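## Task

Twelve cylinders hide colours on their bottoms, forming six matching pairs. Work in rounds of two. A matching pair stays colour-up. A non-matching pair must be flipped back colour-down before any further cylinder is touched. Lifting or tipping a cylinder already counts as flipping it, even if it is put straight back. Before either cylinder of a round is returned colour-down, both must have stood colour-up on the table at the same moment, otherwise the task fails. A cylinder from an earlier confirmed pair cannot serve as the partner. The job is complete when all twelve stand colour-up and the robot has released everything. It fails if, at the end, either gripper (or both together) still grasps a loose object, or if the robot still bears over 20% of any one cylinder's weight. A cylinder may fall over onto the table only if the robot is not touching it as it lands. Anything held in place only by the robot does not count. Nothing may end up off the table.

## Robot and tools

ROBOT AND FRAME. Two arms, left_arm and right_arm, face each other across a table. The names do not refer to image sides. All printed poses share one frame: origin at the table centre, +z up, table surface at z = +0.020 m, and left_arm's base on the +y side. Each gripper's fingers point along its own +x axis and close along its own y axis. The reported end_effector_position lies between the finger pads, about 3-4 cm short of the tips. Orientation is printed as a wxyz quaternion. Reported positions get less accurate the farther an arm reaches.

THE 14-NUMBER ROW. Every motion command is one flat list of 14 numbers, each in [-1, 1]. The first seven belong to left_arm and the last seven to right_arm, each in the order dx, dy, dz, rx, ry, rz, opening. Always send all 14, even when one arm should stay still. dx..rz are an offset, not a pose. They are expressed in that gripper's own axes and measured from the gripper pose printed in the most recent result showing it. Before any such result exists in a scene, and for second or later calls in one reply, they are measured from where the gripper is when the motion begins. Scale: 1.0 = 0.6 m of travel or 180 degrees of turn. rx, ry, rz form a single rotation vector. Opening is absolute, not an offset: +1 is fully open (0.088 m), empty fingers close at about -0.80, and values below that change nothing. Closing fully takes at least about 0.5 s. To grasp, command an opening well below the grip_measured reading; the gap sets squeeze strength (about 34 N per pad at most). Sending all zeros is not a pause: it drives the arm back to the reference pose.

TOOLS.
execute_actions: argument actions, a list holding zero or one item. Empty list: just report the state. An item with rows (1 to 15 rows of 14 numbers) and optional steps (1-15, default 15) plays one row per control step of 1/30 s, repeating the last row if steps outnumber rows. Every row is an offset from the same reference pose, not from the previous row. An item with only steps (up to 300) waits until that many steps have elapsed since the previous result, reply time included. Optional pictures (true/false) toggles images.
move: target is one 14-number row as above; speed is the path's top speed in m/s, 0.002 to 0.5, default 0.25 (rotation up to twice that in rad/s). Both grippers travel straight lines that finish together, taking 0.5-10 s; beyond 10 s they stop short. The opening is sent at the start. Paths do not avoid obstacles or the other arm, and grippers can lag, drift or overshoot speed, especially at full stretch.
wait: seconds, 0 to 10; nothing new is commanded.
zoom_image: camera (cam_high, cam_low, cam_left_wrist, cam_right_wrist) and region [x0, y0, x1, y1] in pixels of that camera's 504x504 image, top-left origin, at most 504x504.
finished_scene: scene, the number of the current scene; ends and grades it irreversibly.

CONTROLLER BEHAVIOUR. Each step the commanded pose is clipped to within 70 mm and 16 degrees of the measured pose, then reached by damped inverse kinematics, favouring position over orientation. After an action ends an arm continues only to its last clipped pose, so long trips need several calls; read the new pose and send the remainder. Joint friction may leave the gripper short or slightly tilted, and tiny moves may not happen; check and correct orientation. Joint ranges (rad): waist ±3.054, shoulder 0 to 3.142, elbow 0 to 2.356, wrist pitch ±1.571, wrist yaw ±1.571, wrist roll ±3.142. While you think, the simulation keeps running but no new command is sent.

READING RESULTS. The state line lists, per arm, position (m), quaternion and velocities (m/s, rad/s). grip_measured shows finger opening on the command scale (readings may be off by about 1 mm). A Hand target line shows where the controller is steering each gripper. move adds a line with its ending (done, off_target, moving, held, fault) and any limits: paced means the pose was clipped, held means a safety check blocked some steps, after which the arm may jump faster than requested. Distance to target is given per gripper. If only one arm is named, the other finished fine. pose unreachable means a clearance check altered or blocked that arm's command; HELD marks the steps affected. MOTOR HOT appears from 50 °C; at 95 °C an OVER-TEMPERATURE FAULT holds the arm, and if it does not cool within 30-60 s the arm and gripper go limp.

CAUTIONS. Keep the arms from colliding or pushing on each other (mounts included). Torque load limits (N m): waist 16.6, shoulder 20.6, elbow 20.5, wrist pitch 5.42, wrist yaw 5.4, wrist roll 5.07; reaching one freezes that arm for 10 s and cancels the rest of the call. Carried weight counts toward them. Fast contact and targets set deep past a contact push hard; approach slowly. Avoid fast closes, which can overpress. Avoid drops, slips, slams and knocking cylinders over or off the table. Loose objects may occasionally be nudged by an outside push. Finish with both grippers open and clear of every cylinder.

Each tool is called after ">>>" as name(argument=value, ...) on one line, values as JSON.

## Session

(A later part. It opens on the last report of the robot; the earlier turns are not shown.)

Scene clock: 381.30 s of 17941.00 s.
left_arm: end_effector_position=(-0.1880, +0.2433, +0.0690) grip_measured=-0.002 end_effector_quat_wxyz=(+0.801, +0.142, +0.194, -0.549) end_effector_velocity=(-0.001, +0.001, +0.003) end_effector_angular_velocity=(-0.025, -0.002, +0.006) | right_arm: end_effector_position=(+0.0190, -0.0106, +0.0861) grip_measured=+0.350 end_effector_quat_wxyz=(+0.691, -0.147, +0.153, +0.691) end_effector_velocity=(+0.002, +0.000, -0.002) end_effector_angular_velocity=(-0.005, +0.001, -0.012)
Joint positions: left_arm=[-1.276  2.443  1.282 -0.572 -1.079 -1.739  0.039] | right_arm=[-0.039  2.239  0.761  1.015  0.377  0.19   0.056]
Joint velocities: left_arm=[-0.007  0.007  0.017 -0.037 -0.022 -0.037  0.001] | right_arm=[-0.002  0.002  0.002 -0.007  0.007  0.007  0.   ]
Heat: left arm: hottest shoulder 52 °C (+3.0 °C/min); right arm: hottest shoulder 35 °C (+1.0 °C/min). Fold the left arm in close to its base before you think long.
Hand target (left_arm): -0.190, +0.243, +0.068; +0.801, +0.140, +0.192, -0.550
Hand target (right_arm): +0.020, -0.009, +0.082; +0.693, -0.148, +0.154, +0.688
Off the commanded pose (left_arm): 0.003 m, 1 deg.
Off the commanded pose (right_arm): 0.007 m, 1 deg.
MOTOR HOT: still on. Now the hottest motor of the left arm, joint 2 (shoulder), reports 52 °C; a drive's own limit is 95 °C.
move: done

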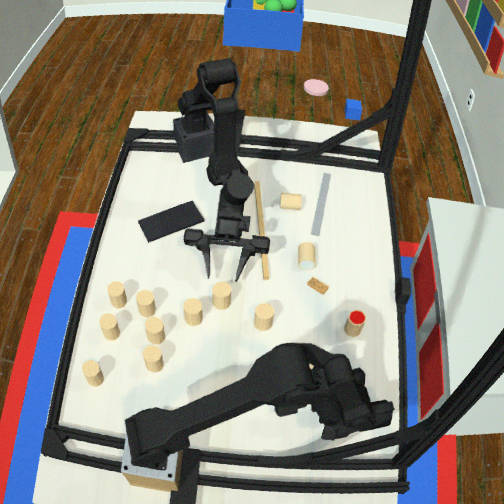

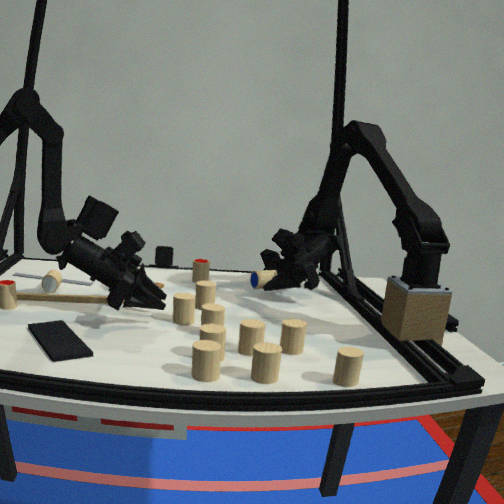

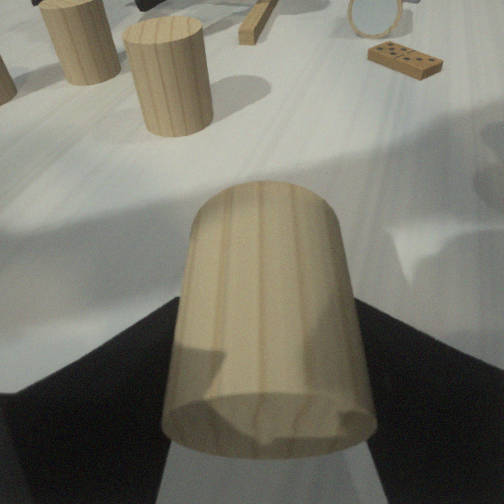

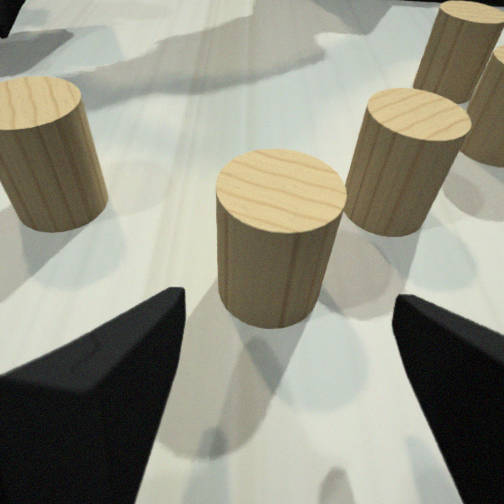

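>>> move(target=[0.017,0,-0.033,0,-0.008,0,-0.3, 0.099,0.001,-0.004,0,0,0,0.35], speed=0.09)

>>> execute_actions(actions=[{"rows":[[0,0,0,0,0,0,0.5, 0,0,0,0,0,0,0.35]],"steps":6}], pictures=false)

Scene clock: 388.10 s of 17941.00 s.
left_arm: end_effector_position=(-0.1855, +0.2432, +0.0508) grip_measured=+0.000 end_effector_quat_wxyz=(+0.804, +0.134, +0.181, -0.551) end_effector_velocity=(+0.002, +0.002, -0.002) end_effector_angular_velocity=(+0.008, -0.004, +0.002) | right_arm: end_effector_position=(+0.0186, +0.0416, +0.0654) grip_measured=+0.350 end_effector_quat_wxyz=(+0.692, -0.142, +0.151, +0.691) end_effector_velocity=(+0.000, +0.000, -0.003) end_effector_angular_velocity=(-0.017, +0.004, +0.001)
Joint positions: left_arm=[-1.279  2.511  1.293 -0.537 -1.109 -1.758  0.039] | right_arm=[-0.094  2.402  0.992  0.967  0.33   0.166  0.056]
Joint velocities: left_arm=[-0.002  0.002 -0.002 -0.007  0.007 -0.007 -0.   ] | right_arm=[-0.002  0.002  0.007 -0.022 -0.007  0.007 -0.   ]
Heat: left arm: hottest shoulder 51 °C (+1.0 °C/min); right arm: hottest shoulder 35 °C (+0.0 °C/min). Fold the left arm in close to its base before you think long.
Hand target (left_arm): -0.188, +0.244, +0.047; +0.803, +0.135, +0.184, -0.551
Hand target (right_arm): +0.019, +0.042, +0.059; +0.691, -0.147, +0.153, +0.691
Off the commanded pose (left_arm): 0.005 m, 0 deg.
Off the commanded pose (right_arm): 0.006 m, 1 deg.
MOTOR HOT: still on. Now the hottest motor of the left arm, joint 2 (shoulder), reports 51 °C; a drive's own limit is 95 °C.
move: done

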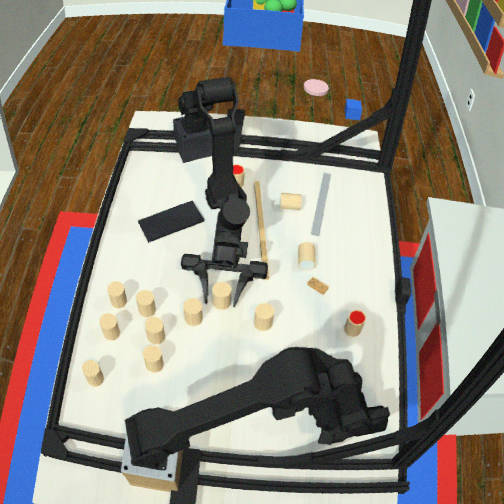

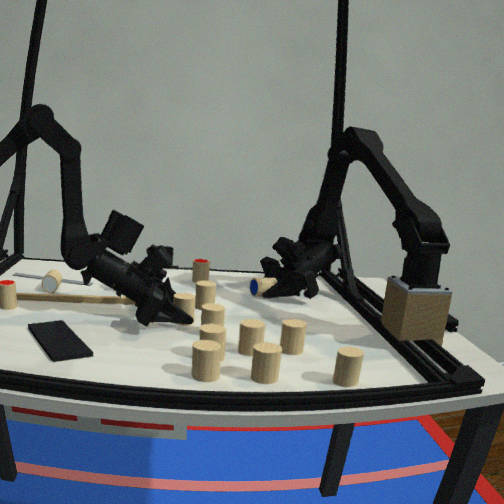

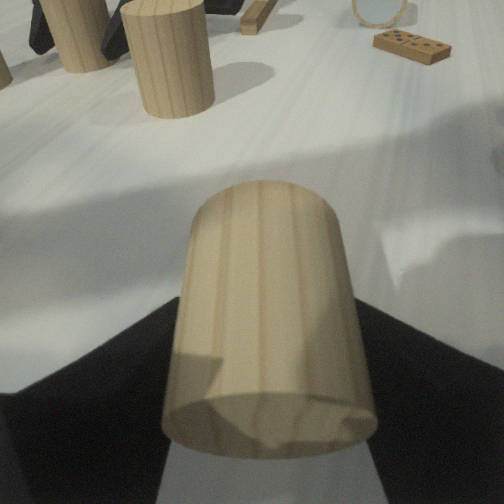

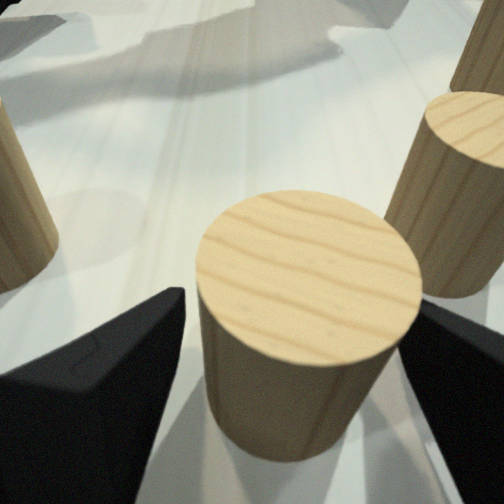

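Scene clock: 388.30 s of 17941.00 s.
left_arm: end_effector_position=(-0.1852, +0.2431, +0.0517) grip_measured=+0.395 end_effector_quat_wxyz=(+0.804, +0.132, +0.179, -0.551) end_effector_velocity=(-0.001, +0.003, -0.005) end_effector_angular_velocity=(+0.040, -0.001, -0.005) | right_arm: end_effector_position=(+0.0186, +0.0416, +0.0654) grip_measured=+0.350 end_effector_quat_wxyz=(+0.692, -0.142, +0.151, +0.691) end_effector_velocity=(+0.000, -0.001, -0.001) end_effector_angular_velocity=(-0.008, -0.006, +0.007)
Joint positions: left_arm=[-1.28   2.511  1.293 -0.54  -1.114 -1.761  0.058] | right_arm=[-0.094  2.402  0.992  0.967  0.33   0.166  0.056]
Joint velocities: left_arm=[-0.002 -0.002 -0.002  0.007  0.037  0.022  0.173] | right_arm=[-0.002 -0.002 -0.002 -0.007 -0.007 -0.007  0.   ]
Heat: left arm: hottest shoulder 51 °C (+1.0 °C/min); right arm: hottest shoulder 35 °C (+0.0 °C/min). Fold the left arm in close to its base before you think long.
Hand target (left_arm): -0.185, +0.243, +0.051; +0.804, +0.134, +0.181, -0.551
Hand target (right_arm): +0.019, +0.042, +0.065; +0.692, -0.142, +0.151, +0.691
Off the commanded pose (left_arm): 0.001 m, 0 deg.
Off the commanded pose (right_arm): 0.000 m, 0 deg.
MOTOR HOT: still on. Now the hottest motor of the left arm, joint 2 (shoulder), reports 51 °C; a drive's own limit is 95 °C.
Steps of this call (steps 1 to 6: all 6 steps of this action). Readings (end_effector_position):
1: left_arm (-0.1855, +0.2432, +0.0508) | right_arm (+0.0186, +0.0416, +0.0654)
2: left_arm (-0.1855, +0.2432, +0.0510) | right_arm (+0.0186, +0.0416, +0.0654)
4: left_arm (-0.1854, +0.2431, +0.0515) | right_arm (+0.0186, +0.0416, +0.0654)
6: the state above

>>> execute_actions(actions=[{"rows":[[0,0,0,0,0,0,0.5, -0.003,0,0,0,0,0,-0.3]],"steps":7}], pictures=false)

>>> move(target=[-0.016,0,0.032,0,0,0,0.5, -0.03,0,0.068,0,0,0,-0.3], speed=0.2)

>>> move(target=[0.04,-0.004,0.015,0,0.512,0,0.5, -0.187,-0.052,-0.116,-0.508,0.385,0.195,-0.3], speed=0.5)

Scene clock: 394.73 s of 17941.00 s.
left_arm: end_effector_position=(-0.1852, +0.2432, +0.0517) grip_measured=+0.500 end_effector_quat_wxyz=(+0.804, +0.132, +0.178, -0.551) end_effector_velocity=(+0.001, +0.001, +0.002) end_effector_angular_velocity=(-0.007, -0.003, -0.001) | right_arm: end_effector_position=(+0.0186, +0.0418, +0.0657) grip_measured=-0.002 end_effector_quat_wxyz=(+0.693, -0.141, +0.151, +0.691) end_effector_velocity=(+0.000, -0.001, -0.001) end_effector_angular_velocity=(-0.008, -0.006, +0.007)
Joint positions: left_arm=[-1.28   2.511  1.293 -0.54  -1.115 -1.761  0.063] | right_arm=[-0.094  2.402  0.992  0.968  0.331  0.166  0.039]
Joint velocities: left_arm=[-0.002 -0.002 -0.002 -0.007 -0.007 -0.007 -0.   ] | right_arm=[-0.002 -0.002 -0.002 -0.007 -0.007 -0.007 -0.   ]
Heat: left arm: hottest shoulder 50 °C (-2.0 °C/min); right arm: hottest shoulder 36 °C (+0.0 °C/min). Fold the left arm in close to its base before you think long.
Hand target (left_arm): -0.185, +0.243, +0.052; +0.804, +0.132, +0.179, -0.551
Hand target (right_arm): +0.019, +0.040, +0.066; +0.693, -0.142, +0.151, +0.691
Off the commanded pose (left_arm): 0.000 m, 0 deg.
Off the commanded pose (right_arm): 0.002 m, 0 deg.
MOTOR HOT: still on. Now the hottest motor of the left arm, joint 2 (shoulder), reports 50 °C; a drive's own limit is 95 °C.
Steps of this call (steps 1 to 90: nothing new was sent; then 3.20 s passed at rest; steps 91 to 97: all 7 steps of this action). Readings (end_effector_position):
91: left_arm (-0.1851, +0.2432, +0.0515) | right_arm (+0.0186, +0.0416, +0.0654)
92: left_arm (-0.1851, +0.2432, +0.0515) | right_arm (+0.0186, +0.0416, +0.0654)
94: left_arm (-0.1851, +0.2431, +0.0516) | right_arm (+0.0186, +0.0417, +0.0657)
97: the state above

Scene clock: 395.90 s of 17941.00 s.
left_arm: end_effector_position=(-0.1858, +0.2430, +0.0694) grip_measured=+0.500 end_effector_quat_wxyz=(+0.805, +0.135, +0.176, -0.551) end_effector_velocity=(+0.002, +0.001, +0.004) end_effector_angular_velocity=(+0.000, -0.025, -0.007) | right_arm: end_effector_position=(+0.0186, +0.0417, +0.1026) grip_measured=-0.002 end_effector_quat_wxyz=(+0.692, -0.147, +0.153, +0.690) end_effector_velocity=(+0.001, -0.001, -0.001) end_effector_angular_velocity=(-0.008, -0.006, +0.007)
Joint positions: left_arm=[-1.28   2.46   1.288 -0.593 -1.115 -1.761  0.063] | right_arm=[-0.094  2.262  0.976  0.831  0.331  0.166  0.039]
Joint velocities: left_arm=[-0.002 -0.007 -0.002 -0.022 -0.007  0.007 -0.   ] | right_arm=[-0.002 -0.002 -0.002 -0.007 -0.007 -0.007 -0.   ]
Heat: left arm: hottest shoulder 50 °C (-2.0 °C/min); right arm: hottest shoulder 36 °C (+0.0 °C/min). Fold the left arm in close to its base before you think long.
Hand target (left_arm): -0.186, +0.243, +0.073; +0.804, +0.132, +0.179, -0.551
Hand target (right_arm): +0.019, +0.042, +0.110; +0.693, -0.141, +0.151, +0.691
Off the commanded pose (left_arm): 0.004 m, 0 deg.
Off the commanded pose (right_arm): 0.008 m, 1 deg.
MOTOR HOT: still on. Now the hottest motor of the left arm, joint 2 (shoulder), reports 50 °C; a drive's own limit is 95 °C.
move: done

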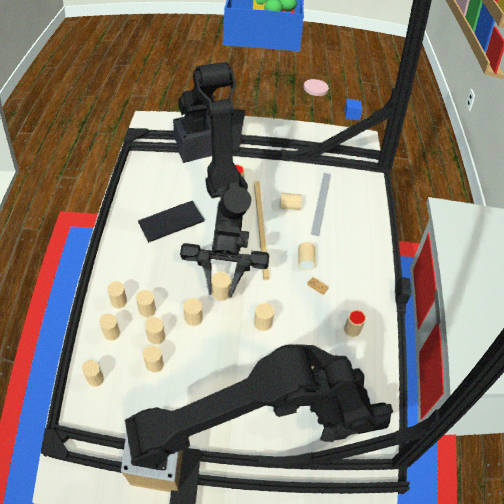

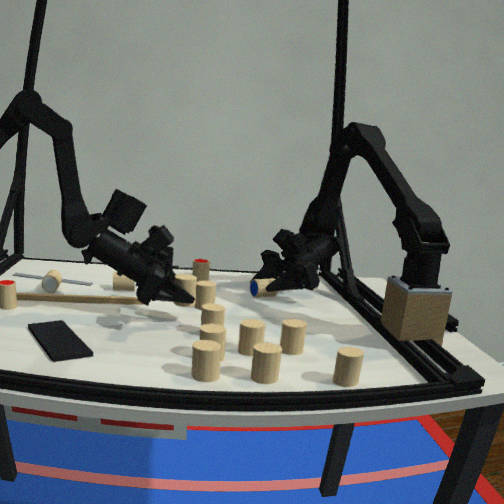

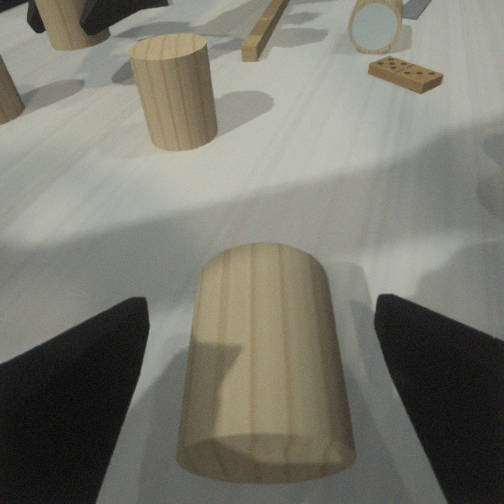

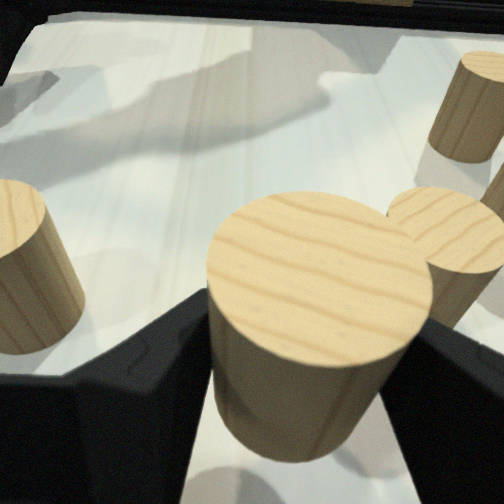

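Scene clock: 398.53 s of 17941.00 s.
left_arm: end_effector_position=(-0.1770, +0.2178, +0.0691) grip_measured=+0.500 end_effector_quat_wxyz=(+0.437, +0.489, +0.699, -0.286) end_effector_velocity=(+0.001, -0.002, +0.002) end_effector_angular_velocity=(-0.009, -0.018, -0.015) | right_arm: end_effector_position=(+0.0491, -0.0909, +0.0884) grip_measured=-0.002 end_effector_quat_wxyz=(+0.005, -0.834, +0.010, +0.551) end_effector_velocity=(-0.001, +0.001, +0.004) end_effector_angular_velocity=(+0.001, +0.010, +0.003)
Joint positions: left_arm=[-0.693  2.444  1.624 -1.015  0.398 -1.022  0.063] | right_arm=[-0.031  2.242  1.493 -1.007  0.36  -1.09   0.039]
Joint velocities: left_arm=[-0.002  0.002  0.017 -0.022 -0.022  0.007 -0.   ] | right_arm=[-0.002 -0.007  0.007 -0.007 -0.007 -0.007 -0.   ]
Heat: left arm: hottest shoulder 50 °C (-3.0 °C/min); right arm: hottest shoulder 37 °C (+1.0 °C/min). Fold the left arm in close to its base before you think long.
Hand target (left_arm): -0.178, +0.217, +0.068; +0.435, +0.490, +0.700, -0.285
Hand target (right_arm): +0.048, -0.090, +0.085; -0.000, +0.837, -0.010, -0.548
Off the commanded pose (left_arm): 0.003 m, 1 deg.
Off the commanded pose (right_arm): 0.003 m, 1 deg.
MOTOR HOT: still on. Now the hottest motor of the left arm, joint 2 (shoulder), reports 50 °C; a drive's own limit is 95 °C.
move: done

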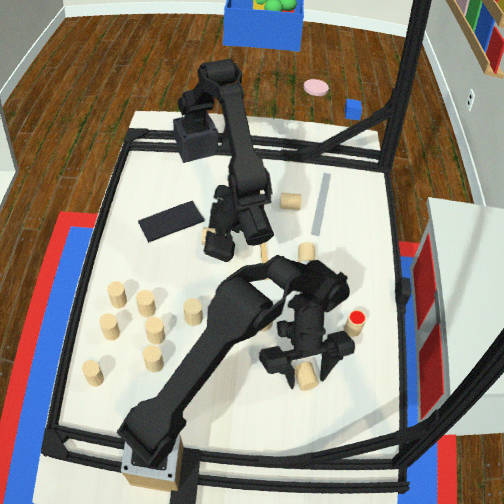

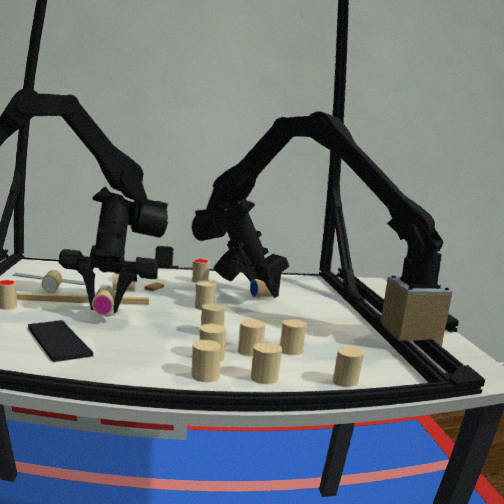

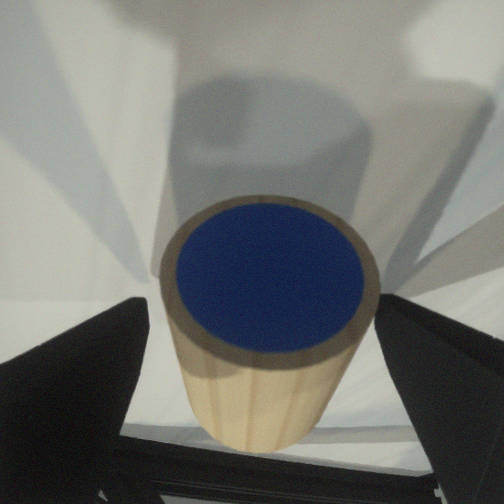

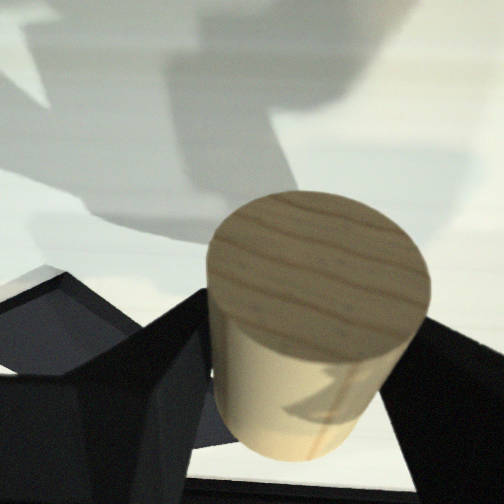

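>>> move(target=[0,0,0,0,0,0,-0.3, 0.041,0,0.018,0,0,0,-0.3], speed=0.045)

>>> execute_actions(actions=[{"rows":[[0,0,0,0,0,0,-0.3, 0,0,0,0,0,0,0.5]],"steps":6}], pictures=false)

>>> move(target=[-0.05,0,-0.026,0,0,0,-0.3, -0.025,0,-0.01,0,0,0,0.5], speed=0.2)

>>> move(target=[0.036,0,0.019,0,-0.5,0,-0.3, 0.047,-0.007,-0.016,0,-0.5,0,0.5], speed=0.5)

Scene clock: 408.13 s of 17941.00 s.
left_arm: end_effector_position=(-0.1769, +0.2180, +0.0688) grip_measured=+0.011 end_effector_quat_wxyz=(+0.436, +0.490, +0.699, -0.285) end_effector_velocity=(+0.003, +0.003, -0.002) end_effector_angular_velocity=(+0.010, -0.020, +0.002) | right_arm: end_effector_position=(+0.0475, -0.0873, +0.0680) grip_measured=-0.002 end_effector_quat_wxyz=(+0.012, -0.832, +0.005, +0.554) end_effector_velocity=(+0.000, -0.006, +0.000) end_effector_angular_velocity=(-0.037, +0.011, +0.014)
Joint positions: left_arm=[-0.693  2.446  1.626 -1.017  0.399 -1.02   0.04 ] | right_arm=[-0.031  2.281  1.47  -0.926  0.361 -1.09   0.039]
Joint velocities: left_arm=[-0.002  0.002 -0.007 -0.007 -0.007 -0.007 -0.   ] | right_arm=[-0.002 -0.002 -0.002 -0.022 -0.022 -0.022  0.   ]
Heat: left arm: hottest shoulder 50 °C (-6.1 °C/min); right arm: hottest shoulder 37 °C (+0.0 °C/min). Fold the left arm in close to its base before you think long.
Hand target (left_arm): -0.177, +0.218, +0.069; +0.437, +0.489, +0.699, -0.286
Hand target (right_arm): +0.049, -0.091, +0.062; -0.005, +0.834, -0.010, -0.551
Off the commanded pose (left_arm): 0.000 m, 0 deg.
Off the commanded pose (right_arm): 0.008 m, 1 deg.
MOTOR HOT: still on. Now the hottest motor of the left arm, joint 2 (shoulder), reports 50 °C; a drive's own limit is 95 °C.
move: done

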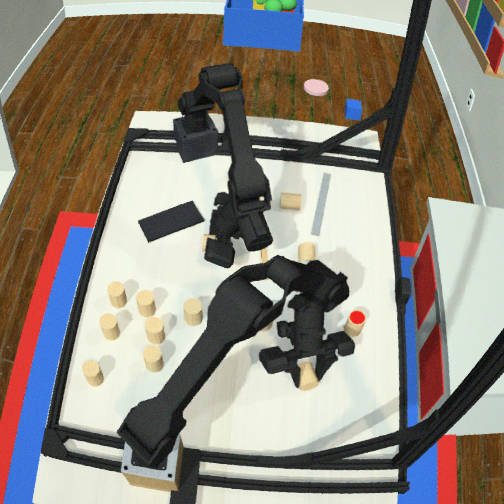

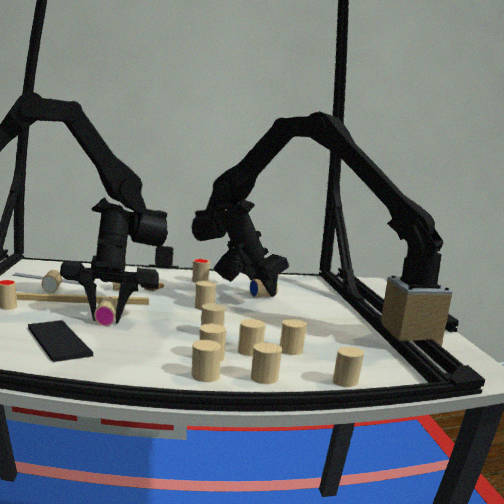

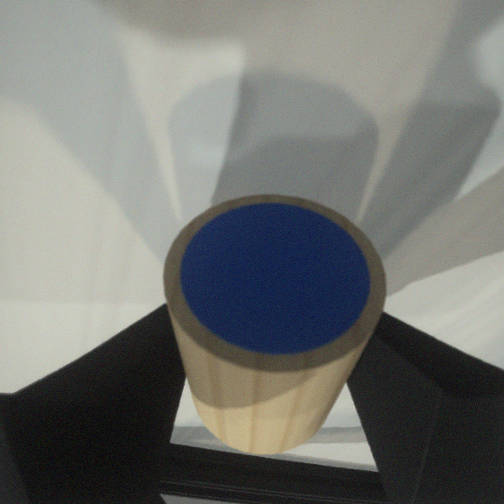

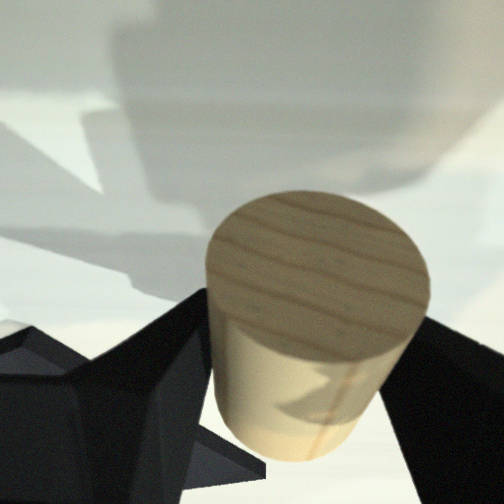

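Scene clock: 408.33 s of 17941.00 s.
left_arm: end_effector_position=(-0.1769, +0.2180, +0.0688) grip_measured=+0.010 end_effector_quat_wxyz=(+0.436, +0.490, +0.699, -0.285) end_effector_velocity=(+0.002, +0.005, +0.002) end_effector_angular_velocity=(+0.020, -0.006, -0.007) | right_arm: end_effector_position=(+0.0475, -0.0873, +0.0680) grip_measured=+0.393 end_effector_quat_wxyz=(+0.012, -0.832, +0.005, +0.554) end_effector_velocity=(-0.003, -0.002, -0.002) end_effector_angular_velocity=(-0.004, +0.021, -0.008)
Joint positions: left_arm=[-0.693  2.446  1.626 -1.017  0.399 -1.02   0.04 ] | right_arm=[-0.031  2.281  1.47  -0.926  0.361 -1.09   0.058]
Joint velocities: left_arm=[-0.002 -0.002 -0.002 -0.022  0.007  0.007 -0.001] | right_arm=[ 0.002 -0.002 -0.007  0.007 -0.022  0.007  0.175]
Heat: left arm: hottest shoulder 50 °C (-6.1 °C/min); right arm: hottest shoulder 37 °C (+0.0 °C/min). Fold the left arm in close to its base before you think long.
Hand target (left_arm): -0.177, +0.218, +0.069; +0.436, +0.490, +0.699, -0.285
Hand target (right_arm): +0.048, -0.087, +0.068; -0.012, +0.832, -0.005, -0.554
Off the commanded pose (left_arm): 0.000 m, 0 deg.
Off the commanded pose (right_arm): 0.000 m, 0 deg.
MOTOR HOT: still on. Now the hottest motor of the left arm, joint 2 (shoulder), reports 50 °C; a drive's own limit is 95 °C.
Steps of this call (steps 1 to 6: all 6 steps of this action). Readings (end_effector_position):
1: left_arm (-0.1769, +0.2180, +0.0688) | right_arm (+0.0475, -0.0873, +0.0680)
2: left_arm (-0.1769, +0.2180, +0.0688) | right_arm (+0.0475, -0.0873, +0.0680)
4: left_arm (-0.1769, +0.2180, +0.0688) | right_arm (+0.0475, -0.0873, +0.0680)
6: the state above

Scene clock: 409.57 s of 17941.00 s.
left_arm: end_effector_position=(-0.1748, +0.2205, +0.0962) grip_measured=+0.010 end_effector_quat_wxyz=(+0.437, +0.494, +0.699, -0.278) end_effector_velocity=(+0.001, +0.001, -0.001) end_effector_angular_velocity=(-0.005, -0.007, +0.002) | right_arm: end_effector_position=(+0.0498, -0.0923, +0.0757) grip_measured=+0.500 end_effector_quat_wxyz=(+0.002, -0.835, +0.012, +0.549) end_effector_velocity=(+0.004, +0.001, +0.002) end_effector_angular_velocity=(-0.002, -0.007, +0.001)
Joint positions: left_arm=[-0.693  2.393  1.647 -1.109  0.399 -1.02   0.04 ] | right_arm=[-0.031  2.268  1.477 -0.974  0.361 -1.09   0.063]
Joint velocities: left_arm=[-0.002 -0.002 -0.007  0.007 -0.007 -0.007 -0.   ] | right_arm=[-0.007 -0.002  0.002 -0.007  0.007 -0.007 -0.   ]
Heat: left arm: hottest shoulder 50 °C (-6.0 °C/min); right arm: hottest shoulder 37 °C (+0.0 °C/min). Fold the left arm in close to its base before you think long.
Hand target (left_arm): -0.178, +0.218, +0.103; +0.436, +0.490, +0.699, -0.285
Hand target (right_arm): +0.047, -0.088, +0.084; -0.012, +0.832, -0.005, -0.554
Off the commanded pose (left_arm): 0.008 m, 1 deg.
Off the commanded pose (right_arm): 0.010 m, 2 deg.
MOTOR HOT: still on. Now the hottest motor of the left arm, joint 2 (shoulder), reports 50 °C; a drive's own limit is 95 °C.
move: off_target (right_arm)

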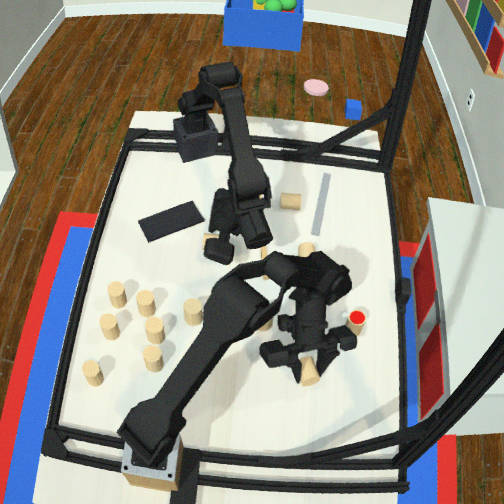

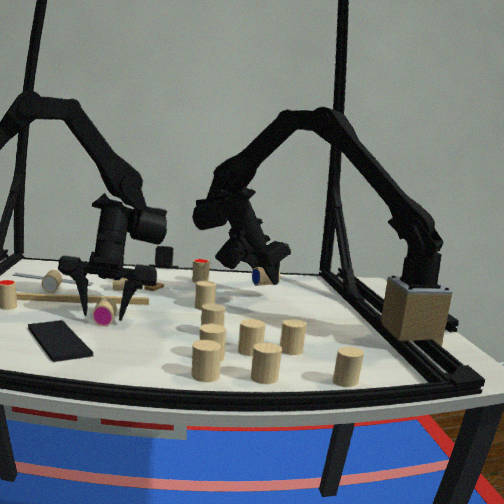

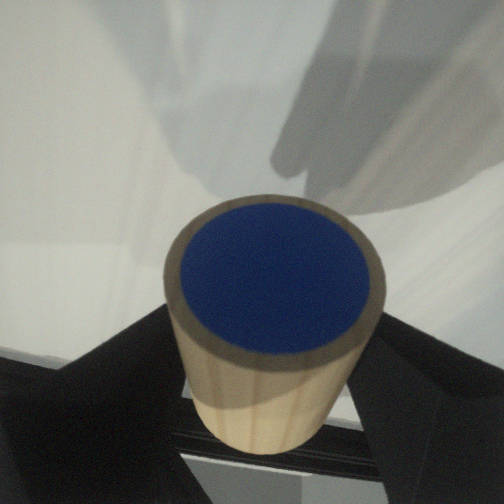

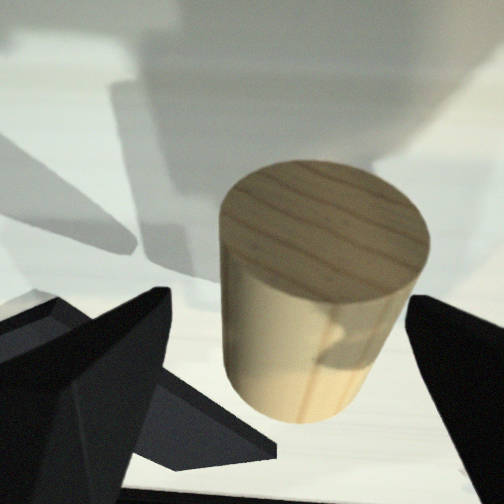

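Scene clock: 411.80 s of 17941.00 s.
left_arm: end_effector_position=(-0.1726, +0.2224, +0.0715) grip_measured=+0.011 end_effector_quat_wxyz=(+0.801, +0.156, +0.191, -0.545) end_effector_velocity=(+0.002, +0.001, -0.000) end_effector_angular_velocity=(-0.005, -0.008, +0.001) | right_arm: end_effector_position=(+0.0710, -0.0878, +0.0588) grip_measured=+0.500 end_effector_quat_wxyz=(+0.009, -0.208, +0.003, +0.978) end_effector_velocity=(-0.002, -0.001, +0.000) end_effector_angular_velocity=(-0.001, +0.010, +0.009)
Joint positions: left_arm=[-1.205  2.399  1.211 -0.44  -1.074 -1.588  0.04 ] | right_arm=[-0.615  2.439  1.312 -0.748 -1.13  -1.902  0.064]
Joint velocities: left_arm=[-0.002  0.002 -0.002 -0.007 -0.007 -0.007 -0.   ] | right_arm=[ 0.002  0.007  0.007 -0.022 -0.007 -0.022 -0.   ]
Heat: left arm: hottest shoulder 50 °C (-6.0 °C/min); right arm: hottest shoulder 37 °C (+0.0 °C/min). Fold the left arm in close to its base before you think long.
Hand target (left_arm): -0.175, +0.222, +0.071; +0.801, +0.154, +0.189, -0.546
Hand target (right_arm): +0.072, -0.088, +0.055; +0.009, -0.205, +0.008, +0.979
Off the commanded pose (left_arm): 0.002 m, 1 deg.
Off the commanded pose (right_arm): 0.005 m, 1 deg.
MOTOR HOT: still on. Now the hottest motor of the left arm, joint 2 (shoulder), reports 50 °C; a drive's own limit is 95 °C.
move: done

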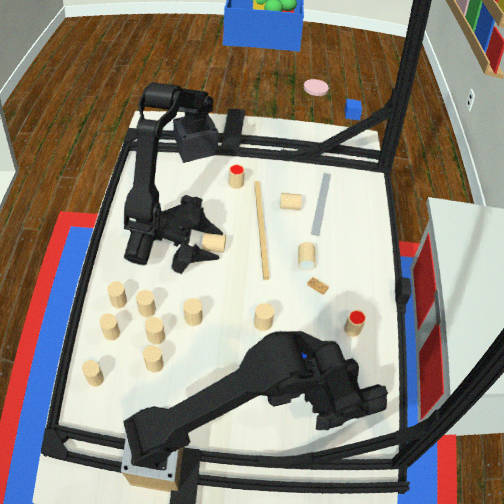

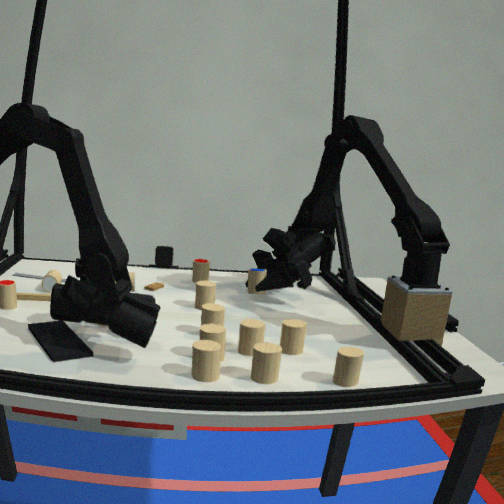

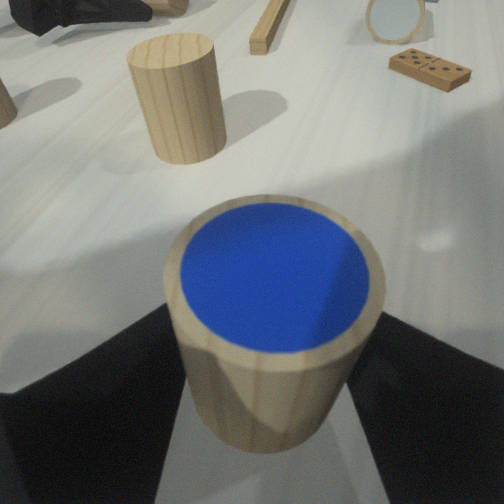

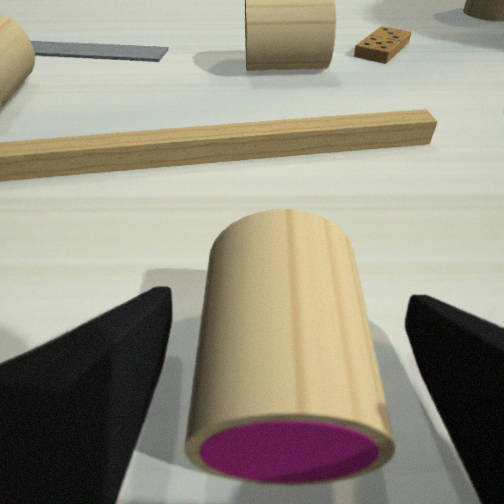

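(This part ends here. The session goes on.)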